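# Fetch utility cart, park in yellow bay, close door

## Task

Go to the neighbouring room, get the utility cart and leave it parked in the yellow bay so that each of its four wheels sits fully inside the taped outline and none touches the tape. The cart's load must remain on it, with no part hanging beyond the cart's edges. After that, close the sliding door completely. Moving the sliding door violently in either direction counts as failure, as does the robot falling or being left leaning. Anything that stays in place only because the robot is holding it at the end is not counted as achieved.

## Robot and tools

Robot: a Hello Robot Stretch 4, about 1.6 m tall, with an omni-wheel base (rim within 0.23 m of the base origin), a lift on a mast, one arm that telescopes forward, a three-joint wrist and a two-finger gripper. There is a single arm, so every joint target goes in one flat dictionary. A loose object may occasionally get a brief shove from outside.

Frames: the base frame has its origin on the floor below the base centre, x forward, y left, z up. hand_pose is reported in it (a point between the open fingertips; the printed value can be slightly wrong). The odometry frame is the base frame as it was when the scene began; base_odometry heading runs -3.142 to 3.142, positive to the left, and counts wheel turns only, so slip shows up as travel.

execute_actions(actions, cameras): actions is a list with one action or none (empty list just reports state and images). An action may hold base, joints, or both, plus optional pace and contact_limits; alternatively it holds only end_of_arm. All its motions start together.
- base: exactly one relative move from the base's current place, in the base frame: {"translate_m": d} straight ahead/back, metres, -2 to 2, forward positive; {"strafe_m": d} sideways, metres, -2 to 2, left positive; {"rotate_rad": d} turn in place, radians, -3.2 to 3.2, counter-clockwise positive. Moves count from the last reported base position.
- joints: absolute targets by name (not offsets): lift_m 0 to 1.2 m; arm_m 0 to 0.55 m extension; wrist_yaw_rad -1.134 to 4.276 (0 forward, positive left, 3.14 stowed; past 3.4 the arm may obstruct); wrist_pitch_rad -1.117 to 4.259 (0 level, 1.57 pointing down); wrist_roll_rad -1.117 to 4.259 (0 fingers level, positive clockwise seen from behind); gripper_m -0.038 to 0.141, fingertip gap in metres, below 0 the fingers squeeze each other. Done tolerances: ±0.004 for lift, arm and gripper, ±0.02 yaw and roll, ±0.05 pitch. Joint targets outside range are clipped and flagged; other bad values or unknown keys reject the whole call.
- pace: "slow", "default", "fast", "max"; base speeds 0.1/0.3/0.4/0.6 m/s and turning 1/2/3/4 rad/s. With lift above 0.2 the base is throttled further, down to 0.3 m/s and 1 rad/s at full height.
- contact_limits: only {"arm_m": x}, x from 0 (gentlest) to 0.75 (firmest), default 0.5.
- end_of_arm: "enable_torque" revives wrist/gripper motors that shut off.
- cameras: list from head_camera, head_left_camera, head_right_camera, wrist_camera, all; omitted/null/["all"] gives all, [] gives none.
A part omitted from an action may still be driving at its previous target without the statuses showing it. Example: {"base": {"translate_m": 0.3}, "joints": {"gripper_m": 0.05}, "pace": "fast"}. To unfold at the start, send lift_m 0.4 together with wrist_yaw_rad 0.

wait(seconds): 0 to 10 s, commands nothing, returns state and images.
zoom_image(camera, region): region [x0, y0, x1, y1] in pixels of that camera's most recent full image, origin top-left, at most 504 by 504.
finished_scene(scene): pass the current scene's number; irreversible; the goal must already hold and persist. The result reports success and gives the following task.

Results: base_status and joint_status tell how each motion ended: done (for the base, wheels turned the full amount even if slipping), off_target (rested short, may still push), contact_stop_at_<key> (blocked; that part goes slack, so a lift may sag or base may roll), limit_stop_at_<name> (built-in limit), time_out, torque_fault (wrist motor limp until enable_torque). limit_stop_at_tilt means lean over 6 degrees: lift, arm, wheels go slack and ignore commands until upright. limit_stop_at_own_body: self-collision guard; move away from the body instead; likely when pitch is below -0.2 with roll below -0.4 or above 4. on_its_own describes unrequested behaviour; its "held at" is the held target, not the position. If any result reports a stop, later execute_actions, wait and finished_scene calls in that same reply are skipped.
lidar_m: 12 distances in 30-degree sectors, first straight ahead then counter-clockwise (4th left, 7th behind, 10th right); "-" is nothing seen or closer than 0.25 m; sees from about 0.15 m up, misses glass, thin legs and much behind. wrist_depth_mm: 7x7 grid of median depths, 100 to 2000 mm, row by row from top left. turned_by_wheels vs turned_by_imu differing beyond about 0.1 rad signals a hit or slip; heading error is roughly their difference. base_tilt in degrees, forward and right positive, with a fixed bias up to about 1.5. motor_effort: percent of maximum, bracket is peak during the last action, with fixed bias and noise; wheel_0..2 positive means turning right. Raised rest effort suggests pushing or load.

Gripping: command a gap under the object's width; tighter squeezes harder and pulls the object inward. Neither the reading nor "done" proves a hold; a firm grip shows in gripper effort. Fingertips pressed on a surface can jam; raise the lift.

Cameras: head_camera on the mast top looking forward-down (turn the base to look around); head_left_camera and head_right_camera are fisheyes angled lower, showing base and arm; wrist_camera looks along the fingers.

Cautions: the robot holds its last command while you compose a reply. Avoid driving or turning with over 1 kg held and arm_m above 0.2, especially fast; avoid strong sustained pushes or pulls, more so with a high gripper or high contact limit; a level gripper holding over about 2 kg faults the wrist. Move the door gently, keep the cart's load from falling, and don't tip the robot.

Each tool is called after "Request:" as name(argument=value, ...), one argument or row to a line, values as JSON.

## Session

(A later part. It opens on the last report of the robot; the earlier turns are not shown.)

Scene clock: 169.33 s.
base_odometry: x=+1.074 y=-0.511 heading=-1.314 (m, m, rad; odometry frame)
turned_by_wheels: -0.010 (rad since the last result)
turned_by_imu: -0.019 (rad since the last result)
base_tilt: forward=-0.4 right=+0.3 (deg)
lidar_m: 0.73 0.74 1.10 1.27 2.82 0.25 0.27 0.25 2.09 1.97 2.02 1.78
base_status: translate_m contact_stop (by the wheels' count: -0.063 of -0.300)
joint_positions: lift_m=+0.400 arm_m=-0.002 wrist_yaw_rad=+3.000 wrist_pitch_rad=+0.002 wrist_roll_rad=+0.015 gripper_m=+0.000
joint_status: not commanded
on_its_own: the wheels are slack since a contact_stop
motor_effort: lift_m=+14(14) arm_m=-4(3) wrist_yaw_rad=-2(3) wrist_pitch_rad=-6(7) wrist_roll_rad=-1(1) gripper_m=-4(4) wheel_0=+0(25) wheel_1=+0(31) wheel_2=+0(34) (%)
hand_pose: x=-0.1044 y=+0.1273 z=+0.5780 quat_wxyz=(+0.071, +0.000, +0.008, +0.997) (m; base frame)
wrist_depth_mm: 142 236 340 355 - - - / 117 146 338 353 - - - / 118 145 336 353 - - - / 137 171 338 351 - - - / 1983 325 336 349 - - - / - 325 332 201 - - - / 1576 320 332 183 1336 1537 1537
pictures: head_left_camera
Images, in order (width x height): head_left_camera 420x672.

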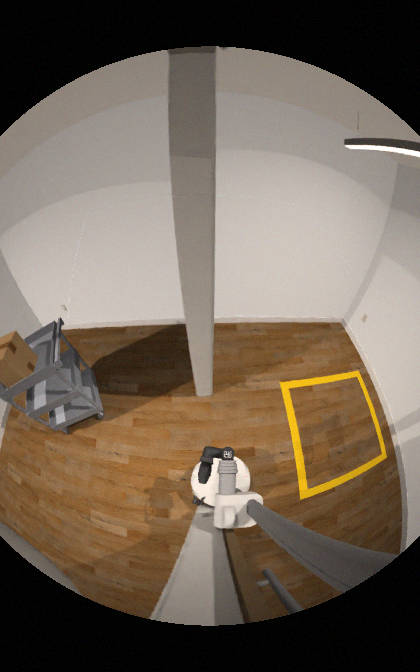

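Request:
execute_actions(
  actions=[
    {"base":{"translate_m":0.25}},
  ],
  cameras=[],
)

Request:
execute_actions(
  actions=[
    {"base":{"rotate_rad":1.571}},
  ],
  cameras=[],
)

Request:
execute_actions(
  actions=[
    {"base":{"translate_m":0.5}},
  ],
  cameras=["head_camera","head_left_camera","head_right_camera"],
)

Scene clock: 181.30 s.
base_odometry: x=+1.137 y=-0.753 heading=-1.313 (m, m, rad; odometry frame)
turned_by_wheels: +0.000 (rad since the last result)
turned_by_imu: -0.002 (rad since the last result)
base_tilt: forward=-0.4 right=+0.3 (deg)
lidar_m: 0.48 0.49 1.04 1.01 2.86 0.48 0.44 2.36 2.08 1.95 2.00 1.51
base_status: done
joint_positions: lift_m=+0.400 arm_m=-0.002 wrist_yaw_rad=+3.000 wrist_pitch_rad=+0.002 wrist_roll_rad=+0.015 gripper_m=+0.000
joint_status: not commanded
motor_effort: lift_m=+14(14) arm_m=-3(4) wrist_yaw_rad=-2(2) wrist_pitch_rad=-6(6) wrist_roll_rad=+0(0) gripper_m=-3(7) wheel_0=+1(6) wheel_1=+1(8) wheel_2=-1(10) (%)
hand_pose: x=-0.1044 y=+0.1273 z=+0.5780 quat_wxyz=(+0.071, +0.000, +0.008, +0.997) (m; base frame)
wrist_depth_mm: 142 237 591 - - - - / 117 146 585 - - - - / 118 145 585 - - - - / 138 172 585 - - - - / - - 585 - - - - / - - 574 201 - - - / 1576 1576 574 183 1366 1537 1537
pictures: none
No camera images: the call's "cameras" was empty. Leave "cameras" out to get every camera's image.

Scene clock: 183.37 s.
base_odometry: x=+1.137 y=-0.753 heading=+0.257 (m, m, rad; odometry frame)
turned_by_wheels: +1.571 (rad since the last result)
turned_by_imu: +1.580 (rad since the last result)
base_tilt: forward=-0.4 right=+0.3 (deg)
lidar_m: 0.99 2.85 0.48 0.43 2.35 2.07 1.94 2.02 1.54 0.48 0.50 1.06
base_status: done
joint_positions: lift_m=+0.400 arm_m=-0.002 wrist_yaw_rad=+3.000 wrist_pitch_rad=+0.002 wrist_roll_rad=+0.015 gripper_m=+0.000
joint_status: not commanded
motor_effort: lift_m=+14(14) arm_m=-4(3) wrist_yaw_rad=-2(2) wrist_pitch_rad=-5(5) wrist_roll_rad=-1(1) gripper_m=-6(6) wheel_0=+0(4) wheel_1=-2(4) wheel_2=-2(8) (%)
hand_pose: x=-0.1044 y=+0.1273 z=+0.5780 quat_wxyz=(+0.071, +0.000, +0.008, +0.997) (m; base frame)
wrist_depth_mm: 142 236 - - - - - / 117 146 - - - - - / 118 145 - - - - - / 138 172 - - - - - / 1863 1983 - - - - - / 1921 1983 - 202 - - - / 1537 1576 1366 183 1366 1576 1537
pictures: none
No camera images: the call's "cameras" was empty. Leave "cameras" out to get every camera's image.

Scene clock: 186.50 s.
base_odometry: x=+1.621 y=-0.626 heading=+0.257 (m, m, rad; odometry frame)
turned_by_wheels: +0.000 (rad since the last result)
turned_by_imu: -0.002 (rad since the last result)
base_tilt: forward=-0.4 right=+0.3 (deg)
lidar_m: 0.60 2.33 2.49 1.67 0.58 0.65 2.45 2.26 0.56 0.98 1.44 0.53
base_status: done
joint_positions: lift_m=+0.400 arm_m=-0.002 wrist_yaw_rad=+3.000 wrist_pitch_rad=+0.002 wrist_roll_rad=+0.015 gripper_m=+0.000
joint_status: not commanded
motor_effort: lift_m=+14(14) arm_m=-3(3) wrist_yaw_rad=-2(1) wrist_pitch_rad=-5(8) wrist_roll_rad=-1(2) gripper_m=-6(5) wheel_0=+0(5) wheel_1=+0(7) wheel_2=+2(10) (%)
hand_pose: x=-0.1044 y=+0.1273 z=+0.5780 quat_wxyz=(+0.071, +0.000, +0.008, +0.997) (m; base frame)
wrist_depth_mm: 142 236 - - - 661 525 / 117 146 - - - 668 525 / 118 145 - - - 668 525 / 138 172 - - - 661 525 / - - - - - 661 521 / - - - 202 - 661 521 / 1576 1537 1366 183 1366 591 525
pictures: head_camera, head_left_camera, head_right_camera
Images, in order (width x height): head_camera 420x560, head_left_camera 420x672, head_right_camera 420x672.

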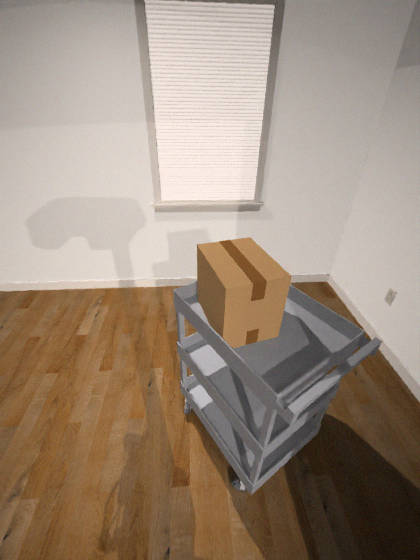

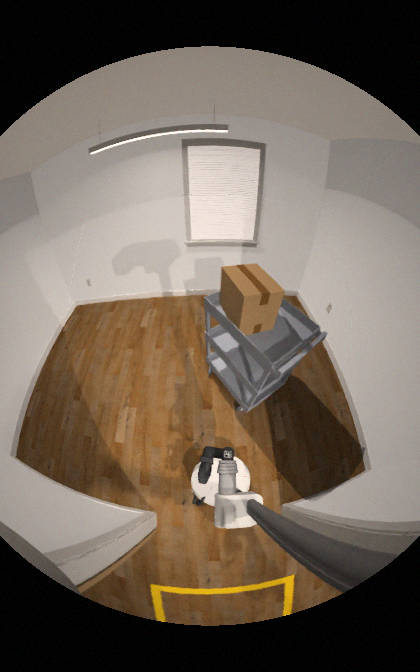

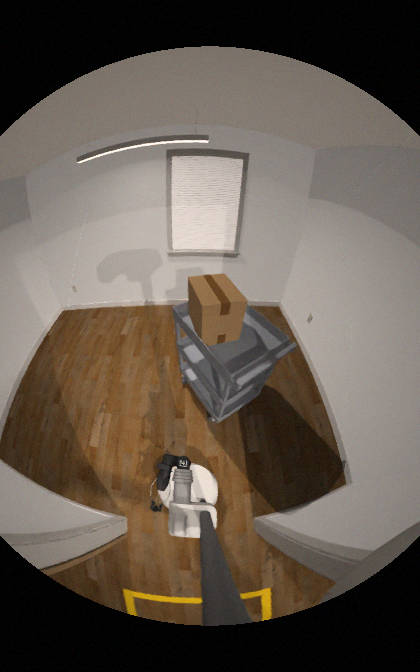

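Request:
execute_actions(
  actions=[
    {"base":{"strafe_m":-0.35},"joints":{"lift_m":1.05,"wrist_yaw_rad":0.0,"wrist_roll_rad":1.57,"wrist_pitch_rad":1.2,"gripper_m":0.09},"pace":"slow"},
  ],
  cameras=[],
)

Request:
execute_actions(
  actions=[
    {"base":{"rotate_rad":0.45},"pace":"slow"},
  ],
)

Scene clock: 208.80 s.
base_odometry: x=+1.710 y=-0.964 heading=+0.257 (m, m, rad; odometry frame)
turned_by_wheels: +0.000 (rad since the last result)
turned_by_imu: -0.002 (rad since the last result)
base_tilt: forward=-0.4 right=+0.2 (deg)
lidar_m: 0.50 0.55 2.84 1.55 0.88 2.58 2.41 0.30 0.38 0.91 1.08 0.73
base_status: done
joint_positions: lift_m=+1.050 arm_m=-0.002 wrist_yaw_rad=+0.000 wrist_pitch_rad=+1.201 wrist_roll_rad=+1.570 gripper_m=+0.090
joint_status: all done
motor_effort: lift_m=+23(21) arm_m=-3(3) wrist_yaw_rad=-3(9) wrist_pitch_rad=-3(6) wrist_roll_rad=+1(5) gripper_m=-2(4) wheel_0=+1(6) wheel_1=-2(8) wheel_2=+1(2) (%)
hand_pose: x=+0.2733 y=-0.0874 z=+0.9589 quat_wxyz=(+0.584, +0.583, +0.400, -0.399) (m; base frame)
wrist_depth_mm: 1756 1661 1464 1308 1182 1098 1008 / 1863 1618 1464 1308 1182 1078 1008 / 544 1618 1430 1281 1160 1078 1008 / 504 917 1118 1308 1182 1078 820 / 488 931 878 1182 1182 878 820 / 580 535 198 1160 199 866 820 / 580 433 854 144 1160 1042 991
pictures: none
No camera images: the call's "cameras" was empty. Leave "cameras" out to get every camera's image.

Scene clock: 210.43 s.
base_odometry: x=+1.710 y=-0.964 heading=+0.707 (m, m, rad; odometry frame)
turned_by_wheels: +0.450 (rad since the last result)
turned_by_imu: +0.452 (rad since the last result)
base_tilt: forward=-0.4 right=+0.3 (deg)
lidar_m: 0.50 2.90 2.53 0.88 2.65 2.42 0.28 0.35 0.75 1.07 1.33 0.51
base_status: done
joint_positions: lift_m=+1.050 arm_m=-0.002 wrist_yaw_rad=+0.000 wrist_pitch_rad=+1.201 wrist_roll_rad=+1.570 gripper_m=+0.090
joint_status: not commanded
motor_effort: lift_m=+22(23) arm_m=-3(3) wrist_yaw_rad=-2(2) wrist_pitch_rad=-1(2) wrist_roll_rad=+0(0) gripper_m=-2(4) wheel_0=-2(4) wheel_1=-2(8) wheel_2=-1(6) (%)
hand_pose: x=+0.2733 y=-0.0874 z=+0.9589 quat_wxyz=(+0.584, +0.583, +0.400, -0.399) (m; base frame)
wrist_depth_mm: 580 439 831 1281 1182 1078 991 / 569 442 854 1160 1182 1078 1008 / 559 433 854 1160 1182 1078 991 / 569 436 820 1138 1182 1078 820 / 1756 1576 1397 1281 1182 878 809 / 1808 1576 198 1308 199 878 820 / 1808 1618 1430 144 1160 1060 976
pictures: head_camera, head_left_camera, head_right_camera, wrist_camera
Images, in order (width x height): head_camera 420x560, head_left_camera 420x672, head_right_camera 420x672, wrist_camera 616x392.

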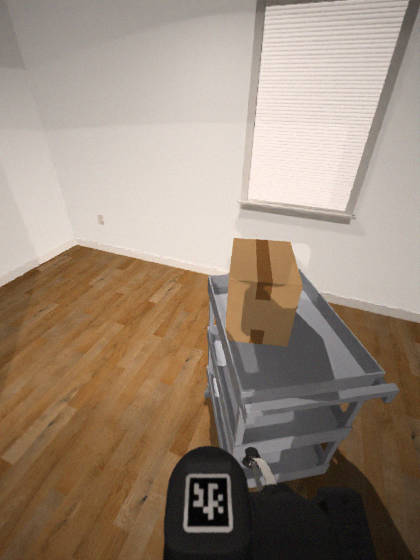

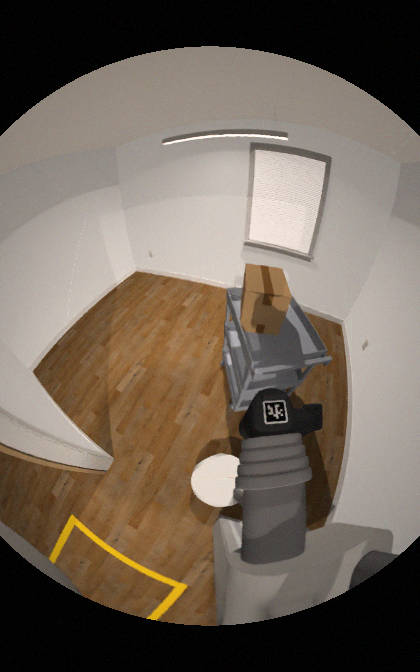

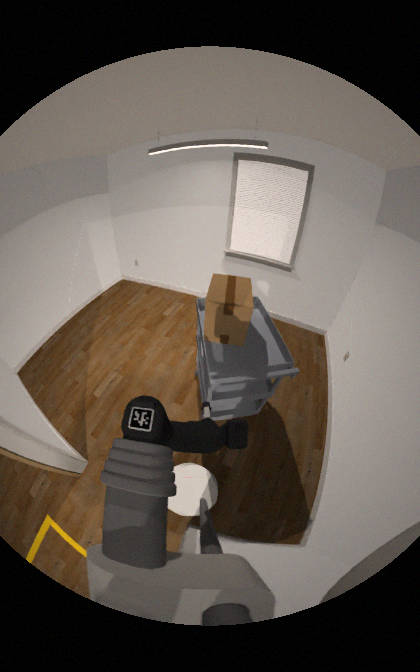

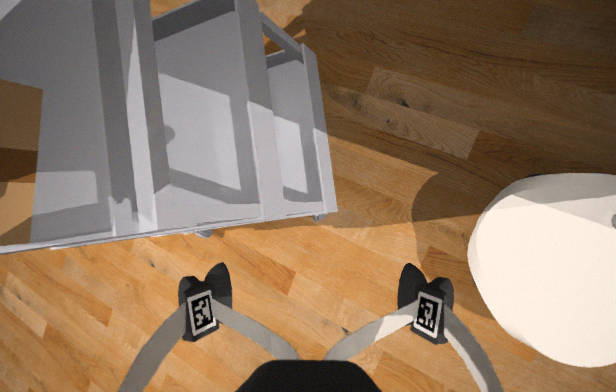

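Request:
execute_actions(
  actions=[
    {"base":{"translate_m":0.12},"pace":"slow"},
  ],
  cameras=[],
)

Request:
execute_actions(
  actions=[
    {"base":{"strafe_m":-0.2},"pace":"slow"},
  ],
  cameras=["head_left_camera","wrist_camera"],
)

Scene clock: 221.30 s.
base_odometry: x=+1.801 y=-0.886 heading=+0.707 (m, m, rad; odometry frame)
turned_by_wheels: +0.000 (rad since the last result)
turned_by_imu: -0.002 (rad since the last result)
base_tilt: forward=-0.4 right=+0.1 (deg)
lidar_m: 0.41 2.75 2.62 0.89 1.06 2.53 0.42 0.49 1.05 1.11 0.58 0.39
base_status: done
joint_positions: lift_m=+1.050 arm_m=-0.002 wrist_yaw_rad=+0.000 wrist_pitch_rad=+1.201 wrist_roll_rad=+1.570 gripper_m=+0.090
joint_status: not commanded
motor_effort: lift_m=+23(22) arm_m=-4(3) wrist_yaw_rad=-2(3) wrist_pitch_rad=-2(2) wrist_roll_rad=+1(2) gripper_m=-4(4) wheel_0=+2(5) wheel_1=+3(6) wheel_2=-2(6) (%)
hand_pose: x=+0.2733 y=-0.0874 z=+0.9589 quat_wxyz=(+0.584, +0.583, +0.400, -0.399) (m; base frame)
wrist_depth_mm: 585 508 394 798 1182 1078 1008 / 469 508 394 788 1138 1078 1008 / 477 508 382 788 1160 1078 1008 / 488 508 387 768 1160 1078 820 / 521 1499 1397 1281 1182 878 809 / 1863 1618 198 1281 199 866 820 / 1863 1618 1430 144 1160 1060 976
pictures: none
No camera images: the call's "cameras" was empty. Leave "cameras" out to get every camera's image.

Scene clock: 224.43 s.
base_odometry: x=+1.931 y=-1.038 heading=+0.707 (m, m, rad; odometry frame)
turned_by_wheels: +0.000 (rad since the last result)
turned_by_imu: +0.000 (rad since the last result)
base_tilt: forward=-0.4 right=+0.2 (deg)
lidar_m: 0.36 2.69 2.81 1.09 2.86 0.46 0.44 0.61 0.91 0.90 1.14 0.41
base_status: done
joint_positions: lift_m=+1.050 arm_m=-0.002 wrist_yaw_rad=+0.000 wrist_pitch_rad=+1.201 wrist_roll_rad=+1.570 gripper_m=+0.090
joint_status: not commanded
motor_effort: lift_m=+22(22) arm_m=-3(3) wrist_yaw_rad=-2(3) wrist_pitch_rad=-2(2) wrist_roll_rad=+1(1) gripper_m=-2(1) wheel_0=+1(6) wheel_1=-3(4) wheel_2=+0(1) (%)
hand_pose: x=+0.2733 y=-0.0874 z=+0.9589 quat_wxyz=(+0.584, +0.583, +0.400, -0.399) (m; base frame)
wrist_depth_mm: 1708 445 427 1336 1205 1078 1008 / 559 508 427 1281 1182 1098 1008 / 585 512 415 809 1160 1098 1008 / 564 508 397 788 1160 1078 820 / 473 512 387 788 1138 878 820 / 480 508 198 778 199 866 820 / 488 508 382 144 1160 1060 976
pictures: head_left_camera, wrist_camera
Images, in order (width x height): head_left_camera 420x672, wrist_camera 616x392.

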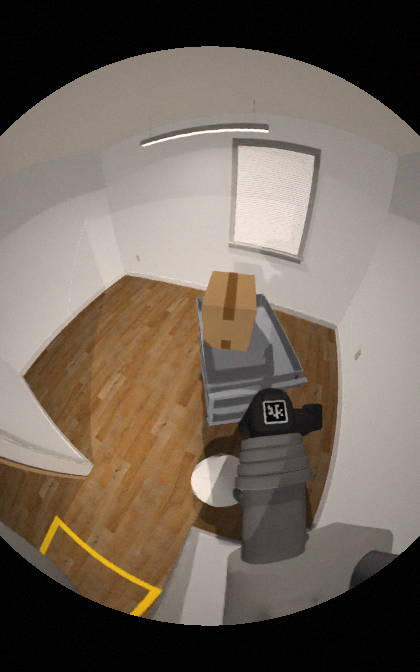

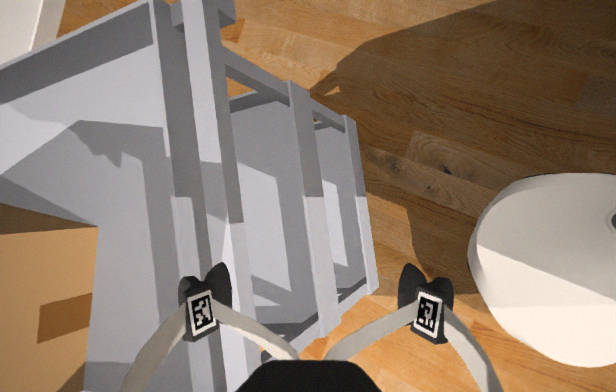

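Request:
execute_actions(
  actions=[
    {"base":{"strafe_m":-0.1},"joints":{"arm_m":0.1},"pace":"slow"},
  ],
  cameras=[],
)

Request:
execute_actions(
  actions=[
    {"joints":{"lift_m":0.98},"pace":"slow"},
  ],
  cameras=["head_right_camera","wrist_camera"],
)

Scene clock: 234.40 s.
base_odometry: x=+1.996 y=-1.114 heading=+0.707 (m, m, rad; odometry frame)
turned_by_wheels: +0.000 (rad since the last result)
turned_by_imu: -0.001 (rad since the last result)
base_tilt: forward=-0.4 right=+0.3 (deg)
lidar_m: 0.38 0.38 2.91 1.19 2.89 0.49 0.50 0.65 0.82 0.82 1.04 0.43
base_status: done
joint_positions: lift_m=+1.050 arm_m=+0.099 wrist_yaw_rad=+0.000 wrist_pitch_rad=+1.201 wrist_roll_rad=+1.570 gripper_m=+0.090
joint_status: all done
motor_effort: lift_m=+22(23) arm_m=+5(6) wrist_yaw_rad=-2(2) wrist_pitch_rad=-4(1) wrist_roll_rad=+0(1) gripper_m=-5(3) wheel_0=+2(6) wheel_1=-2(5) wheel_2=+0(1) (%)
hand_pose: x=+0.3743 y=-0.0874 z=+0.9589 quat_wxyz=(+0.584, +0.583, +0.400, -0.399) (m; base frame)
wrist_depth_mm: 1618 1618 1430 1308 1160 1078 1008 / 1756 1618 1366 1255 1182 1098 1008 / 569 492 449 413 1160 1078 991 / 580 508 452 394 1060 1078 831 / 569 508 445 379 1025 1078 820 / 452 484 198 364 199 1060 820 / 373 436 452 144 854 1078 1008
pictures: none
No camera images: the call's "cameras" was empty. Leave "cameras" out to get every camera's image.

Scene clock: 235.87 s.
base_odometry: x=+1.996 y=-1.114 heading=+0.707 (m, m, rad; odometry frame)
turned_by_wheels: +0.000 (rad since the last result)
turned_by_imu: +0.000 (rad since the last result)
base_tilt: forward=-0.4 right=+0.2 (deg)
lidar_m: 0.39 0.39 2.90 1.19 2.87 0.50 0.51 0.63 0.82 0.83 1.05 0.49
base_status: not commanded
joint_positions: lift_m=+0.980 arm_m=+0.099 wrist_yaw_rad=+0.000 wrist_pitch_rad=+1.201 wrist_roll_rad=+1.570 gripper_m=+0.090
joint_status: all done
motor_effort: lift_m=+13(20) arm_m=+6(6) wrist_yaw_rad=-2(3) wrist_pitch_rad=-1(0) wrist_roll_rad=+1(0) gripper_m=-2(3) wheel_0=+2(2) wheel_1=-2(2) wheel_2=+0(0) (%)
hand_pose: x=+0.3743 y=-0.0874 z=+0.8897 quat_wxyz=(+0.584, +0.583, +0.400, -0.399) (m; base frame)
wrist_depth_mm: 1618 1499 1336 1229 1098 1008 946 / 1661 364 297 1182 1118 1008 931 / 445 410 300 609 1098 1025 946 / 473 415 301 668 1060 1025 788 / 473 418 310 668 960 1025 759 / 445 413 198 661 199 1008 750 / 375 413 317 144 891 991 946
pictures: head_right_camera, wrist_camera
Images, in order (width x height): head_right_camera 420x672, wrist_camera 616x392.

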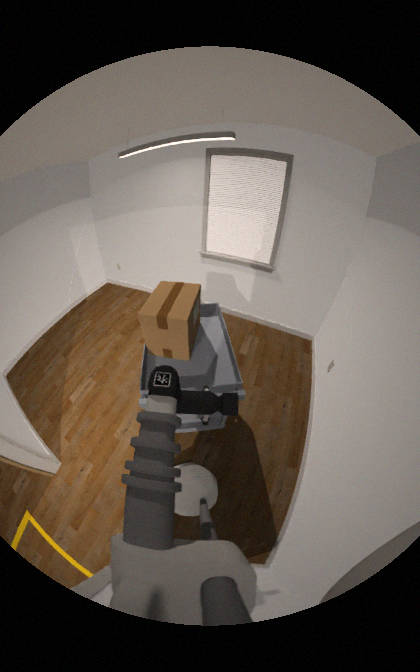

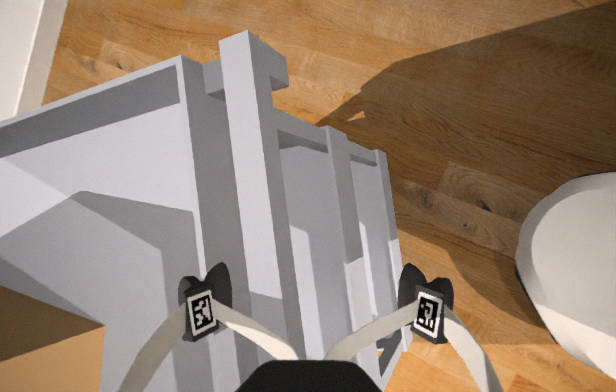

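Request:
execute_actions(
  actions=[
    {"joints":{"arm_m":0.15},"pace":"slow"},
  ],
  cameras=["wrist_camera"],
)

Request:
execute_actions(
  actions=[
    {"joints":{"lift_m":0.93},"pace":"slow"},
  ],
  cameras=["wrist_camera"],
)

Scene clock: 251.00 s.
base_odometry: x=+1.996 y=-1.114 heading=+0.707 (m, m, rad; odometry frame)
turned_by_wheels: +0.000 (rad since the last result)
turned_by_imu: -0.001 (rad since the last result)
base_tilt: forward=-0.4 right=+0.2 (deg)
lidar_m: 0.38 0.39 2.91 1.18 2.88 0.49 0.50 0.64 0.82 0.83 1.04 0.45
base_status: not commanded
joint_positions: lift_m=+0.980 arm_m=+0.149 wrist_yaw_rad=+0.000 wrist_pitch_rad=+1.201 wrist_roll_rad=+1.570 gripper_m=+0.090
joint_status: all done
motor_effort: lift_m=+13(13) arm_m=+6(5) wrist_yaw_rad=-3(2) wrist_pitch_rad=-3(3) wrist_roll_rad=+1(0) gripper_m=-3(3) wheel_0=+2(2) wheel_1=-2(2) wheel_2=+0(0) (%)
hand_pose: x=+0.4243 y=-0.0874 z=+0.8897 quat_wxyz=(+0.584, +0.583, +0.400, -0.399) (m; base frame)
wrist_depth_mm: 1576 1499 1366 1182 1138 1008 931 / 1618 373 306 273 1098 1008 946 / 442 404 368 262 1078 1025 931 / 469 413 370 262 960 1008 931 / 473 413 362 274 647 1025 768 / 442 410 198 267 199 1008 778 / 340 379 368 144 634 991 946
pictures: wrist_camera
Images, in order (width x height): wrist_camera 616x392.

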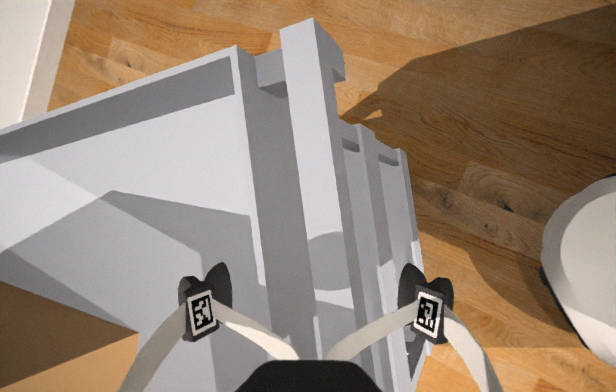

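Scene clock: 252.30 s.
base_odometry: x=+1.996 y=-1.114 heading=+0.707 (m, m, rad; odometry frame)
turned_by_wheels: +0.000 (rad since the last result)
turned_by_imu: +0.000 (rad since the last result)
base_tilt: forward=-0.4 right=+0.2 (deg)
lidar_m: 0.38 0.39 2.91 1.18 2.88 0.49 0.49 0.63 0.82 0.83 1.04 0.47
base_status: not commanded
joint_positions: lift_m=+0.931 arm_m=+0.149 wrist_yaw_rad=+0.000 wrist_pitch_rad=+1.197 wrist_roll_rad=+1.570 gripper_m=+0.090
joint_status: all done
motor_effort: lift_m=+12(12) arm_m=+5(6) wrist_yaw_rad=-3(3) wrist_pitch_rad=+8(8) wrist_roll_rad=+1(1) gripper_m=-2(1) wheel_0=+2(2) wheel_1=-2(2) wheel_2=+0(0) (%)
hand_pose: x=+0.4252 y=-0.0874 z=+0.8401 quat_wxyz=(+0.584, +0.584, +0.399, -0.398) (m; base frame)
wrist_depth_mm: 1576 1464 247 236 1060 960 904 / 327 307 248 221 1060 960 904 / 382 349 266 211 1025 960 891 / 399 349 259 211 904 976 891 / 399 349 257 208 609 960 741 / 389 347 213 207 199 960 768 / 338 338 310 142 591 946 891
pictures: wrist_camera
Images, in order (width x height): wrist_camera 616x392.

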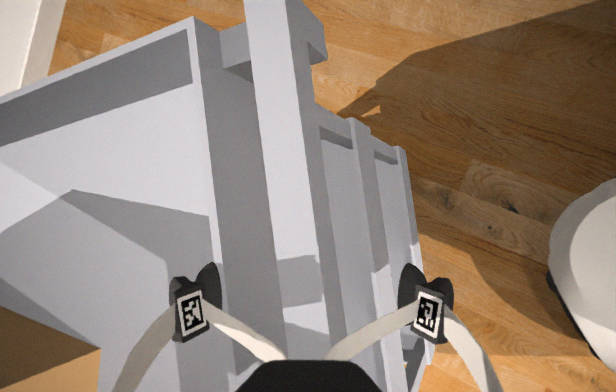

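Request:
execute_actions(
  actions=[
    {"joints":{"lift_m":0.95},"pace":"slow"},
  ],
  cameras=[],
)

Request:
execute_actions(
  actions=[
    {"joints":{"arm_m":0.12},"pace":"slow"},
  ],
  cameras=["wrist_camera"],
)

Request:
execute_actions(
  actions=[
    {"joints":{"lift_m":0.91},"pace":"slow"},
  ],
  cameras=["wrist_camera"],
)

Scene clock: 261.40 s.
base_odometry: x=+1.996 y=-1.114 heading=+0.707 (m, m, rad; odometry frame)
turned_by_wheels: +0.000 (rad since the last result)
turned_by_imu: -0.001 (rad since the last result)
base_tilt: forward=-0.5 right=+0.2 (deg)
lidar_m: 0.38 0.39 2.90 1.17 2.89 0.49 0.52 0.65 0.80 0.82 1.02 0.46
base_status: not commanded
joint_positions: lift_m=+0.950 arm_m=+0.149 wrist_yaw_rad=+0.000 wrist_pitch_rad=+1.200 wrist_roll_rad=+1.570 gripper_m=+0.090
joint_status: all done
motor_effort: lift_m=+22(25) arm_m=+5(6) wrist_yaw_rad=-3(4) wrist_pitch_rad=-1(6) wrist_roll_rad=+0(1) gripper_m=-3(3) wheel_0=+2(2) wheel_1=-2(2) wheel_2=+0(0) (%)
hand_pose: x=+0.4245 y=-0.0874 z=+0.8589 quat_wxyz=(+0.584, +0.583, +0.400, -0.399) (m; base frame)
wrist_depth_mm: 1618 1464 1255 241 1078 991 917 / 1576 317 278 230 1078 991 917 / 407 373 286 231 1042 991 917 / 421 370 330 227 917 976 904 / 421 373 267 224 621 991 741 / 410 370 198 224 199 976 750 / 340 364 330 144 615 960 917
pictures: none
No camera images: the call's "cameras" was empty. Leave "cameras" out to get every camera's image.

Scene clock: 262.77 s.
base_odometry: x=+1.996 y=-1.114 heading=+0.707 (m, m, rad; odometry frame)
turned_by_wheels: +0.000 (rad since the last result)
turned_by_imu: +0.000 (rad since the last result)
base_tilt: forward=-0.4 right=+0.2 (deg)
lidar_m: 0.38 0.38 2.92 1.18 2.88 0.48 0.52 0.64 0.82 0.83 1.03 0.47
base_status: not commanded
joint_positions: lift_m=+0.950 arm_m=+0.121 wrist_yaw_rad=+0.000 wrist_pitch_rad=+1.200 wrist_roll_rad=+1.570 gripper_m=+0.090
joint_status: all done
motor_effort: lift_m=+22(22) arm_m=-6(6) wrist_yaw_rad=-3(3) wrist_pitch_rad=+0(3) wrist_roll_rad=+1(1) gripper_m=-3(4) wheel_0=+2(2) wheel_1=-2(2) wheel_2=+1(0) (%)
hand_pose: x=+0.3964 y=-0.0874 z=+0.8589 quat_wxyz=(+0.584, +0.583, +0.400, -0.399) (m; base frame)
wrist_depth_mm: 1576 1499 278 1182 1078 991 917 / 1576 325 260 1160 1078 991 917 / 407 370 260 559 1060 976 917 / 424 370 267 640 946 991 891 / 421 370 271 627 931 976 732 / 415 373 198 247 200 976 732 / 357 370 270 144 741 960 917
pictures: wrist_camera
Images, in order (width x height): wrist_camera 616x392.

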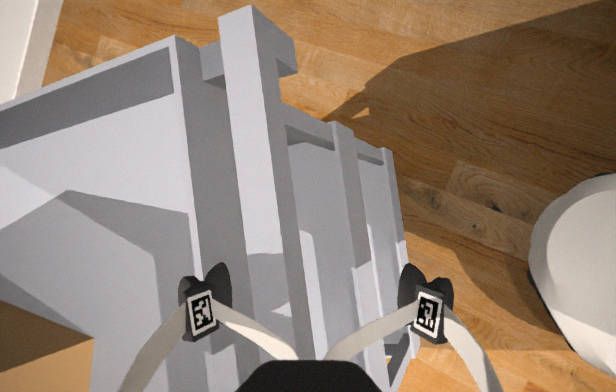

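Scene clock: 263.93 s.
base_odometry: x=+1.996 y=-1.114 heading=+0.707 (m, m, rad; odometry frame)
turned_by_wheels: +0.000 (rad since the last result)
turned_by_imu: -0.001 (rad since the last result)
base_tilt: forward=-0.4 right=+0.3 (deg)
lidar_m: 0.38 0.39 2.91 1.19 2.90 0.49 0.51 0.63 0.82 0.82 1.02 0.47
base_status: not commanded
joint_positions: lift_m=+0.911 arm_m=+0.120 wrist_yaw_rad=-0.004 wrist_pitch_rad=+1.189 wrist_roll_rad=+1.571 gripper_m=+0.090
joint_status: all done
on_its_own: wrist_pitch_rad is at rest, and its effort (+29) is outside its rest range (-23 to +23)
motor_effort: lift_m=+5(21) arm_m=-1(5) wrist_yaw_rad=+9(12) wrist_pitch_rad=+29(31) wrist_roll_rad=-1(2) gripper_m=-6(6) wheel_0=+1(2) wheel_1=+0(2) wheel_2=-3(3) (%)
hand_pose: x=+0.3982 y=-0.0878 z=+0.8215 quat_wxyz=(+0.585, +0.586, +0.395, -0.397) (m; base frame)
wrist_depth_mm: 1576 1430 222 1160 1060 946 891 / 307 262 220 1160 1060 960 891 / 377 336 216 591 1042 946 878 / 387 334 215 627 931 946 878 / 384 334 212 627 904 946 707 / 384 334 202 615 199 946 715 / 359 322 208 211 741 931 878
pictures: wrist_camera
Images, in order (width x height): wrist_camera 616x392.

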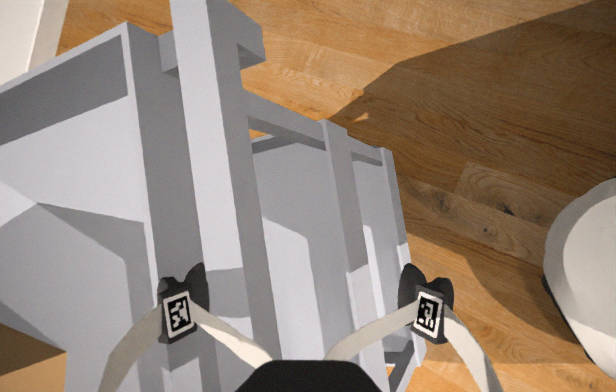

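Now resting on the bar top; use in-between.

Request:
execute_actions(
  actions=[
    {"joints":{"lift_m":0.95},"pace":"slow"},
  ],
  cameras=[],
)

Request:
execute_actions(
  actions=[
    {"joints":{"arm_m":0.138},"pace":"slow"},
  ],
  cameras=[],
)

Request:
execute_actions(
  actions=[
    {"joints":{"lift_m":0.91},"pace":"slow"},
  ],
  cameras=["wrist_camera"],
)

Scene clock: 270.43 s.
base_odometry: x=+1.996 y=-1.114 heading=+0.707 (m, m, rad; odometry frame)
turned_by_wheels: +0.000 (rad since the last result)
turned_by_imu: -0.001 (rad since the last result)
base_tilt: forward=-0.4 right=+0.2 (deg)
lidar_m: 0.38 0.40 2.91 1.17 2.89 0.49 0.52 0.65 0.82 0.83 1.04 0.47
base_status: not commanded
joint_positions: lift_m=+0.950 arm_m=+0.120 wrist_yaw_rad=+0.000 wrist_pitch_rad=+1.200 wrist_roll_rad=+1.570 gripper_m=+0.090
joint_status: all done
motor_effort: lift_m=+22(21) arm_m=-2(2) wrist_yaw_rad=-3(9) wrist_pitch_rad=+0(32) wrist_roll_rad=-1(1) gripper_m=-3(10) wheel_0=+1(0) wheel_1=-1(0) wheel_2=-1(3) (%)
hand_pose: x=+0.3956 y=-0.0874 z=+0.8589 quat_wxyz=(+0.584, +0.583, +0.400, -0.399) (m; base frame)
wrist_depth_mm: 1618 1499 262 1205 1078 976 917 / 1576 315 253 1160 1078 991 917 / 407 370 246 585 1060 976 917 / 421 370 259 640 1042 991 904 / 424 373 257 634 931 991 732 / 413 370 198 627 199 976 732 / 366 370 276 144 866 976 917
pictures: none
No camera images: the call's "cameras" was empty. Leave "cameras" out to get every camera's image.

Scene clock: 271.57 s.
base_odometry: x=+1.996 y=-1.114 heading=+0.707 (m, m, rad; odometry frame)
turned_by_wheels: +0.000 (rad since the last result)
turned_by_imu: +0.000 (rad since the last result)
base_tilt: forward=-0.3 right=+0.2 (deg)
lidar_m: 0.38 0.39 2.91 1.17 2.90 0.49 0.50 0.64 0.81 0.82 1.03 0.44
base_status: not commanded
joint_positions: lift_m=+0.950 arm_m=+0.137 wrist_yaw_rad=+0.000 wrist_pitch_rad=+1.200 wrist_roll_rad=+1.570 gripper_m=+0.090
joint_status: all done
motor_effort: lift_m=+22(22) arm_m=+6(6) wrist_yaw_rad=-3(3) wrist_pitch_rad=-2(0) wrist_roll_rad=+0(0) gripper_m=-2(1) wheel_0=+1(1) wheel_1=+0(0) wheel_2=-1(0) (%)
hand_pose: x=+0.4124 y=-0.0874 z=+0.8589 quat_wxyz=(+0.584, +0.583, +0.400, -0.399) (m; base frame)
wrist_depth_mm: 1618 1499 276 1138 1078 976 904 / 1576 324 260 1138 1060 976 917 / 407 370 266 508 1042 976 917 / 421 370 274 627 946 991 904 / 421 373 274 243 917 991 732 / 413 370 198 231 198 960 741 / 353 370 268 144 732 960 917
pictures: none
No camera images: the call's "cameras" was empty. Leave "cameras" out to get every camera's image.

Scene clock: 272.73 s.
base_odometry: x=+1.996 y=-1.114 heading=+0.707 (m, m, rad; odometry frame)
turned_by_wheels: +0.000 (rad since the last result)
turned_by_imu: -0.001 (rad since the last result)
base_tilt: forward=-0.4 right=+0.3 (deg)
lidar_m: 0.41 0.40 2.91 1.19 2.89 0.48 0.49 0.63 0.82 0.83 1.04 0.50
base_status: not commanded
joint_positions: lift_m=+0.911 arm_m=+0.137 wrist_yaw_rad=-0.004 wrist_pitch_rad=+1.187 wrist_roll_rad=+1.571 gripper_m=+0.090
joint_status: all done
on_its_own: wrist_pitch_rad is at rest, and its effort (+35) is outside its rest range (-23 to +23)
motor_effort: lift_m=+3(20) arm_m=+5(6) wrist_yaw_rad=+10(13) wrist_pitch_rad=+35(40) wrist_roll_rad=-2(2) gripper_m=-6(7) wheel_0=+1(1) wheel_1=+0(0) wheel_2=-3(3) (%)
hand_pose: x=+0.4156 y=-0.0879 z=+0.8219 quat_wxyz=(+0.585, +0.587, +0.394, -0.397) (m; base frame)
wrist_depth_mm: 1576 1397 223 1160 1060 960 878 / 310 272 219 1138 1042 946 891 / 375 340 216 574 1025 960 878 / 389 340 214 627 917 960 891 / 389 340 211 615 891 946 759 / 392 332 203 609 199 946 878 / 364 324 224 198 691 931 891
pictures: wrist_camera
Images, in order (width x height): wrist_camera 616x392.

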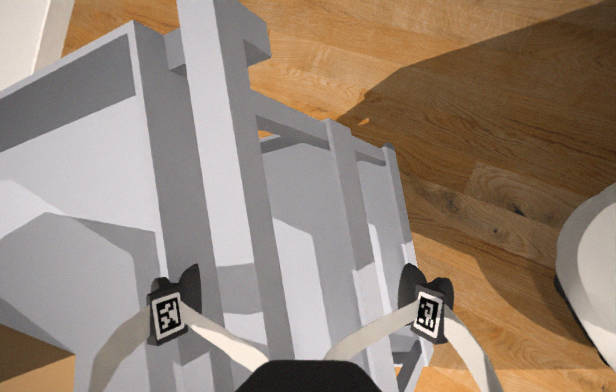

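Request:
execute_actions(
  actions=[
    {"joints":{"lift_m":0.925,"gripper_m":0.075,"wrist_pitch_rad":1.25},"pace":"slow"},
  ],
  cameras=["wrist_camera"],
)

Request:
execute_actions(
  actions=[
    {"joints":{"lift_m":0.895},"pace":"slow"},
  ],
  cameras=["wrist_camera","head_right_camera"],
)

Scene clock: 285.70 s.
base_odometry: x=+1.996 y=-1.114 heading=+0.707 (m, m, rad; odometry frame)
turned_by_wheels: +0.001 (rad since the last result)
turned_by_imu: +0.000 (rad since the last result)
base_tilt: forward=-0.3 right=+0.2 (deg)
lidar_m: 0.38 0.39 2.91 1.19 2.89 0.49 0.51 0.64 0.82 0.82 1.02 0.47
base_status: not commanded
joint_positions: lift_m=+0.925 arm_m=+0.138 wrist_yaw_rad=+0.004 wrist_pitch_rad=+1.239 wrist_roll_rad=+1.570 gripper_m=+0.075
joint_status: all done
on_its_own: wrist_yaw_rad is at rest, and its effort (-14) is outside its rest range (-13 to +13); wrist_pitch_rad is at rest, and its effort (+31) is outside its rest range (-23 to +23)
motor_effort: lift_m=+21(20) arm_m=+2(6) wrist_yaw_rad=-14(16) wrist_pitch_rad=+31(68) wrist_roll_rad=+1(3) gripper_m=-8(16) wheel_0=+0(1) wheel_1=+0(0) wheel_2=+6(6) (%)
hand_pose: x=+0.4030 y=-0.0871 z=+0.8303 quat_wxyz=(+0.577, +0.575, +0.412, -0.409) (m; base frame)
wrist_depth_mm: 1537 255 217 1118 1042 960 904 / 307 285 218 1138 1042 960 904 / 366 329 215 615 1025 960 891 / 370 329 214 627 1008 960 809 / 370 329 212 615 1008 976 715 / 368 329 204 609 196 960 715 / 351 317 230 201 842 931 904
pictures: wrist_camera
Images, in order (width x height): wrist_camera 616x392.

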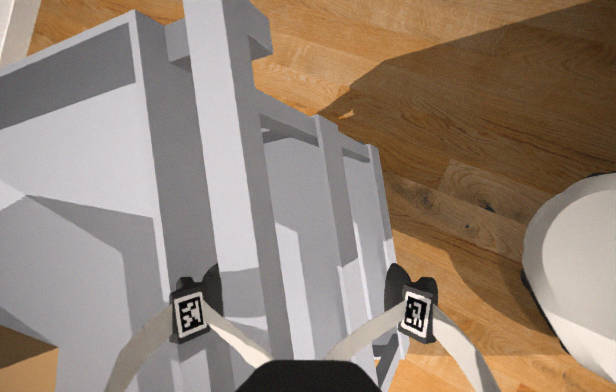

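Scene clock: 286.77 s.
base_odometry: x=+1.996 y=-1.114 heading=+0.707 (m, m, rad; odometry frame)
turned_by_wheels: +0.000 (rad since the last result)
turned_by_imu: +0.000 (rad since the last result)
base_tilt: forward=-0.4 right=+0.1 (deg)
lidar_m: 0.38 0.41 2.91 1.18 2.87 0.49 0.51 0.63 0.81 0.81 1.03 0.48
base_status: not commanded
joint_positions: lift_m=+0.896 arm_m=+0.138 wrist_yaw_rad=+0.001 wrist_pitch_rad=+1.240 wrist_roll_rad=+1.570 gripper_m=+0.075
joint_status: all done
on_its_own: wrist_pitch_rad is at rest, and its effort (+30) is outside its rest range (-23 to +23)
motor_effort: lift_m=+6(20) arm_m=+2(2) wrist_yaw_rad=-5(13) wrist_pitch_rad=+30(31) wrist_roll_rad=+1(1) gripper_m=-4(8) wheel_0=+0(0) wheel_1=+0(0) wheel_2=+4(6) (%)
hand_pose: x=+0.4025 y=-0.0873 z=+0.8014 quat_wxyz=(+0.576, +0.575, +0.411, -0.410) (m; base frame)
wrist_depth_mm: 244 215 209 1098 1025 946 878 / 301 224 200 1118 1025 946 878 / 330 219 191 585 1008 931 866 / 330 229 189 597 976 946 866 / 330 223 186 591 976 931 691 / 330 207 185 591 196 917 691 / 327 202 181 580 878 917 878
pictures: head_right_camera, wrist_camera
Images, in order (width x height): head_right_camera 420x672, wrist_camera 616x392.

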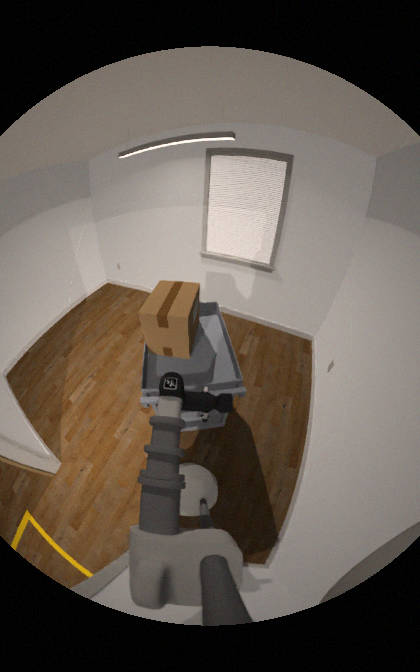

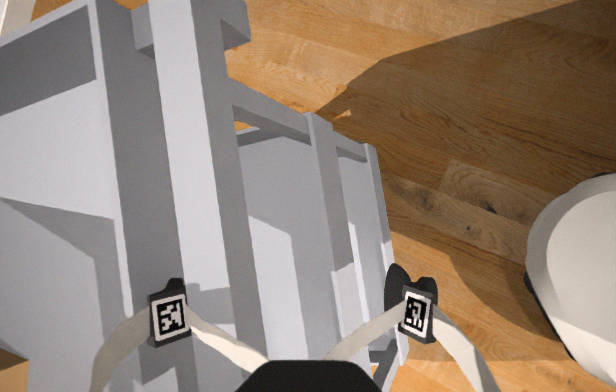

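Request:
execute_actions(
  actions=[
    {"joints":{"lift_m":0.88,"wrist_pitch_rad":1.22},"pace":"slow"},
  ],
  cameras=[],
)

Request:
execute_actions(
  actions=[
    {"joints":{"gripper_m":-0.01},"pace":"slow"},
  ],
  cameras=["wrist_camera"],
)

Request:
execute_actions(
  actions=[
    {"joints":{"arm_m":0.03},"pace":"slow"},
  ],
  cameras=["head_left_camera","wrist_camera"],
)

Scene clock: 294.03 s.
base_odometry: x=+1.996 y=-1.114 heading=+0.707 (m, m, rad; odometry frame)
turned_by_wheels: +0.000 (rad since the last result)
turned_by_imu: -0.002 (rad since the last result)
base_tilt: forward=-0.4 right=+0.2 (deg)
lidar_m: 0.40 0.41 2.90 1.19 2.87 0.48 0.51 0.64 0.82 0.83 1.02 0.47
base_status: not commanded
joint_positions: lift_m=+0.881 arm_m=+0.138 wrist_yaw_rad=-0.003 wrist_pitch_rad=+1.213 wrist_roll_rad=+1.570 gripper_m=+0.075
joint_status: all done
motor_effort: lift_m=+2(5) arm_m=+2(2) wrist_yaw_rad=+5(6) wrist_pitch_rad=+18(26) wrist_roll_rad=+2(1) gripper_m=-3(2) wheel_0=+1(1) wheel_1=+0(0) wheel_2=+0(4) (%)
hand_pose: x=+0.4094 y=-0.0877 z=+0.7893 quat_wxyz=(+0.581, +0.581, +0.402, -0.403) (m; base frame)
wrist_depth_mm: 236 206 219 1118 1008 917 866 / 294 206 195 1118 1008 917 854 / 324 208 187 554 991 931 866 / 325 208 180 585 976 931 866 / 325 213 177 585 878 931 683 / 325 193 174 580 196 904 691 / 324 196 168 569 778 904 866
pictures: none
No camera images: the call's "cameras" was empty. Leave "cameras" out to get every camera's image.

Scene clock: 297.20 s.
base_odometry: x=+1.996 y=-1.114 heading=+0.707 (m, m, rad; odometry frame)
turned_by_wheels: +0.000 (rad since the last result)
turned_by_imu: +0.000 (rad since the last result)
base_tilt: forward=-0.4 right=+0.2 (deg)
lidar_m: 0.36 0.37 2.91 1.19 2.88 0.48 0.51 0.64 0.83 0.83 1.03 0.47
base_status: not commanded
joint_positions: lift_m=+0.881 arm_m=+0.138 wrist_yaw_rad=+0.004 wrist_pitch_rad=+1.205 wrist_roll_rad=+1.570 gripper_m=-0.010
joint_status: all done
on_its_own: wrist_pitch_rad is at rest, and its effort (+40) is outside its rest range (-23 to +23)
motor_effort: lift_m=+8(8) arm_m=+1(2) wrist_yaw_rad=-12(19) wrist_pitch_rad=+40(64) wrist_roll_rad=+2(2) gripper_m=-8(10) wheel_0=+1(0) wheel_1=+0(0) wheel_2=+6(5) (%)
hand_pose: x=+0.4121 y=-0.0871 z=+0.7896 quat_wxyz=(+0.584, +0.581, +0.402, -0.400) (m; base frame)
wrist_depth_mm: 236 210 169 1078 1008 931 854 / 300 278 168 488 1008 931 854 / 327 286 168 484 976 931 854 / 327 286 195 559 854 931 842 / 327 286 191 564 854 931 707 / 327 286 179 173 554 931 699 / 314 180 186 156 480 904 854
pictures: wrist_camera
Images, in order (width x height): wrist_camera 616x392.

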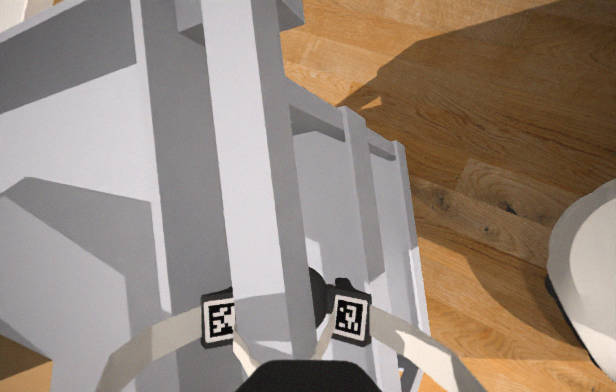

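Scene clock: 299.57 s.
base_odometry: x=+1.996 y=-1.114 heading=+0.707 (m, m, rad; odometry frame)
turned_by_wheels: +0.000 (rad since the last result)
turned_by_imu: -0.001 (rad since the last result)
base_tilt: forward=-0.4 right=+0.3 (deg)
lidar_m: 0.27 0.28 2.92 1.18 2.90 0.48 0.48 0.65 0.81 0.83 1.04 0.31
base_status: not commanded
joint_positions: lift_m=+0.881 arm_m=+0.031 wrist_yaw_rad=-0.001 wrist_pitch_rad=+1.221 wrist_roll_rad=+1.570 gripper_m=-0.010
joint_status: all done
motor_effort: lift_m=+10(10) arm_m=-5(10) wrist_yaw_rad=-1(22) wrist_pitch_rad=-5(50) wrist_roll_rad=+1(2) gripper_m=-7(13) wheel_0=+1(1) wheel_1=+0(0) wheel_2=+3(5) (%)
hand_pose: x=+0.3007 y=-0.0875 z=+0.7879 quat_wxyz=(+0.580, +0.579, +0.405, -0.405) (m; base frame)
wrist_depth_mm: 256 256 188 148 976 917 866 / 309 274 188 148 991 917 854 / 307 272 189 148 768 917 854 / 309 273 189 148 768 931 676 / 309 273 189 148 778 741 668 / 303 273 179 148 188 917 668 / 298 273 179 144 544 904 668
pictures: head_left_camera, wrist_camera
Images, in order (width x height): head_left_camera 420x672, wrist_camera 616x392.

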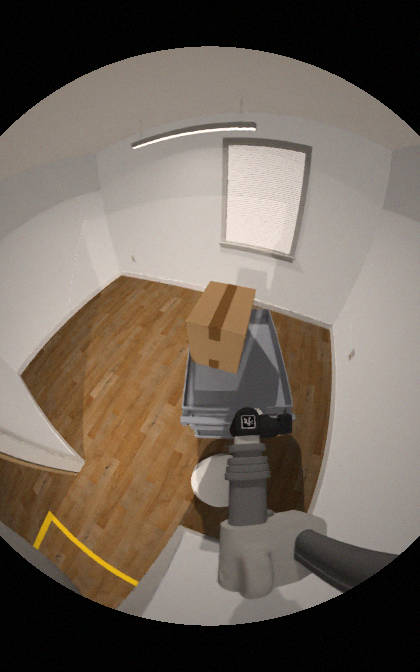

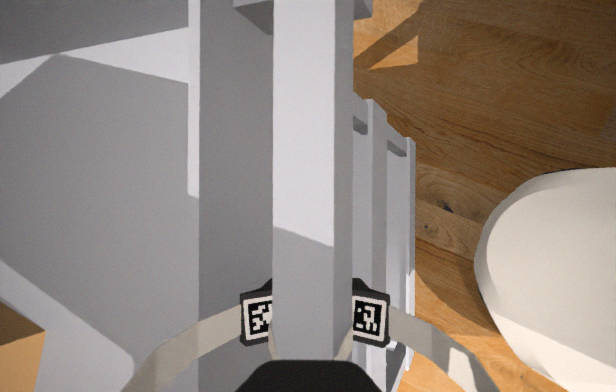

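Request:
execute_actions(
  actions=[
    {"base":{"translate_m":-0.12},"joints":{"arm_m":0.15},"pace":"slow"},
  ],
  cameras=[],
)

Request:
execute_actions(
  actions=[
    {"base":{"strafe_m":0.3},"pace":"slow"},
  ],
  cameras=[],
)

Request:
execute_actions(
  actions=[
    {"base":{"rotate_rad":-0.25},"pace":"slow"},
  ],
  cameras=["head_left_camera","head_right_camera"],
)

Scene clock: 318.57 s.
base_odometry: x=+1.905 y=-1.192 heading=+0.707 (m, m, rad; odometry frame)
turned_by_wheels: +0.000 (rad since the last result)
turned_by_imu: -0.001 (rad since the last result)
base_tilt: forward=-0.3 right=+0.3 (deg)
lidar_m: 0.38 0.39 2.96 1.19 2.77 0.38 0.39 0.50 0.77 0.78 0.99 0.42
base_status: done
joint_positions: lift_m=+0.880 arm_m=+0.149 wrist_yaw_rad=+0.000 wrist_pitch_rad=+1.219 wrist_roll_rad=+1.570 gripper_m=-0.010
joint_status: all done
motor_effort: lift_m=+12(12) arm_m=+6(5) wrist_yaw_rad=-2(0) wrist_pitch_rad=+0(2) wrist_roll_rad=+1(0) gripper_m=-9(11) wheel_0=-2(3) wheel_1=-3(6) wheel_2=+3(7) (%)
hand_pose: x=+0.4192 y=-0.0874 z=+0.7879 quat_wxyz=(+0.580, +0.579, +0.405, -0.405) (m; base frame)
wrist_depth_mm: 257 256 188 148 991 931 854 / 309 273 189 147 1008 931 854 / 309 272 190 147 768 917 854 / 309 273 190 148 768 931 854 / 307 272 190 147 768 917 676 / 303 273 181 147 188 931 691 / 297 273 181 145 535 891 854
pictures: none
No camera images: the call's "cameras" was empty. Leave "cameras" out to get every camera's image.

Scene clock: 322.70 s.
base_odometry: x=+1.710 y=-0.964 heading=+0.707 (m, m, rad; odometry frame)
turned_by_wheels: +0.000 (rad since the last result)
turned_by_imu: -0.005 (rad since the last result)
base_tilt: forward=-0.4 right=+0.2 (deg)
lidar_m: 0.44 2.90 2.60 0.89 2.65 2.41 0.29 0.36 0.75 1.07 0.53 0.42
base_status: done
joint_positions: lift_m=+0.880 arm_m=+0.149 wrist_yaw_rad=-0.003 wrist_pitch_rad=+1.218 wrist_roll_rad=+1.571 gripper_m=-0.010
joint_status: not commanded
motor_effort: lift_m=+13(13) arm_m=+4(6) wrist_yaw_rad=+6(10) wrist_pitch_rad=+4(7) wrist_roll_rad=-1(1) gripper_m=-8(9) wheel_0=-6(13) wheel_1=+2(9) wheel_2=-1(3) (%)
hand_pose: x=+0.4195 y=-0.0877 z=+0.7879 quat_wxyz=(+0.579, +0.580, +0.404, -0.405) (m; base frame)
wrist_depth_mm: 294 273 182 146 535 931 866 / 300 274 186 146 539 931 866 / 304 273 190 146 831 931 854 / 309 273 183 146 831 931 854 / 307 273 187 148 778 917 683 / 266 264 180 147 187 917 683 / 219 185 177 144 976 891 854
pictures: none
No camera images: the call's "cameras" was empty. Leave "cameras" out to get every camera's image.

Scene clock: 324.00 s.
base_odometry: x=+1.710 y=-0.964 heading=+0.457 (m, m, rad; odometry frame)
turned_by_wheels: -0.249 (rad since the last result)
turned_by_imu: -0.250 (rad since the last result)
base_tilt: forward=-0.3 right=+0.2 (deg)
lidar_m: 0.38 2.48 2.71 0.89 0.89 2.45 0.31 0.30 0.48 1.05 1.16 0.46
base_status: done
joint_positions: lift_m=+0.880 arm_m=+0.150 wrist_yaw_rad=+0.003 wrist_pitch_rad=+1.212 wrist_roll_rad=+1.569 gripper_m=-0.010
joint_status: not commanded
motor_effort: lift_m=+13(13) arm_m=+3(4) wrist_yaw_rad=-11(23) wrist_pitch_rad=+21(32) wrist_roll_rad=+2(2) gripper_m=-5(8) wheel_0=+4(7) wheel_1=+1(10) wheel_2=+4(10) (%)
hand_pose: x=+0.4220 y=-0.0871 z=+0.7885 quat_wxyz=(+0.582, +0.580, +0.404, -0.402) (m; base frame)
wrist_depth_mm: 317 203 163 544 1008 931 854 / 315 278 163 535 976 917 854 / 315 278 191 488 866 917 854 / 309 278 190 169 854 917 866 / 310 278 187 158 809 917 699 / 310 278 178 154 496 917 707 / 315 267 179 150 976 904 866
pictures: head_left_camera, head_right_camera
Images, in order (width x height): head_left_camera 420x672, head_right_camera 420x672.

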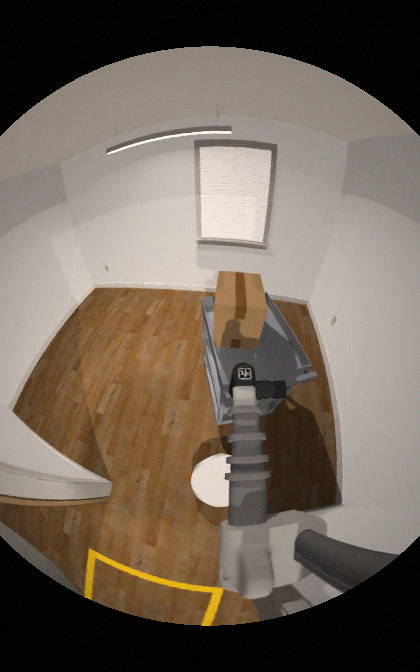

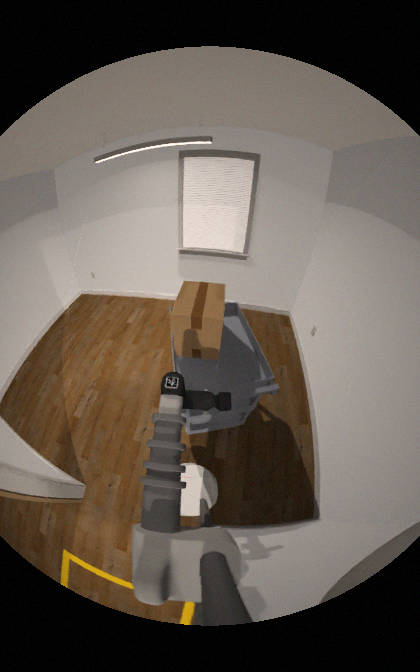

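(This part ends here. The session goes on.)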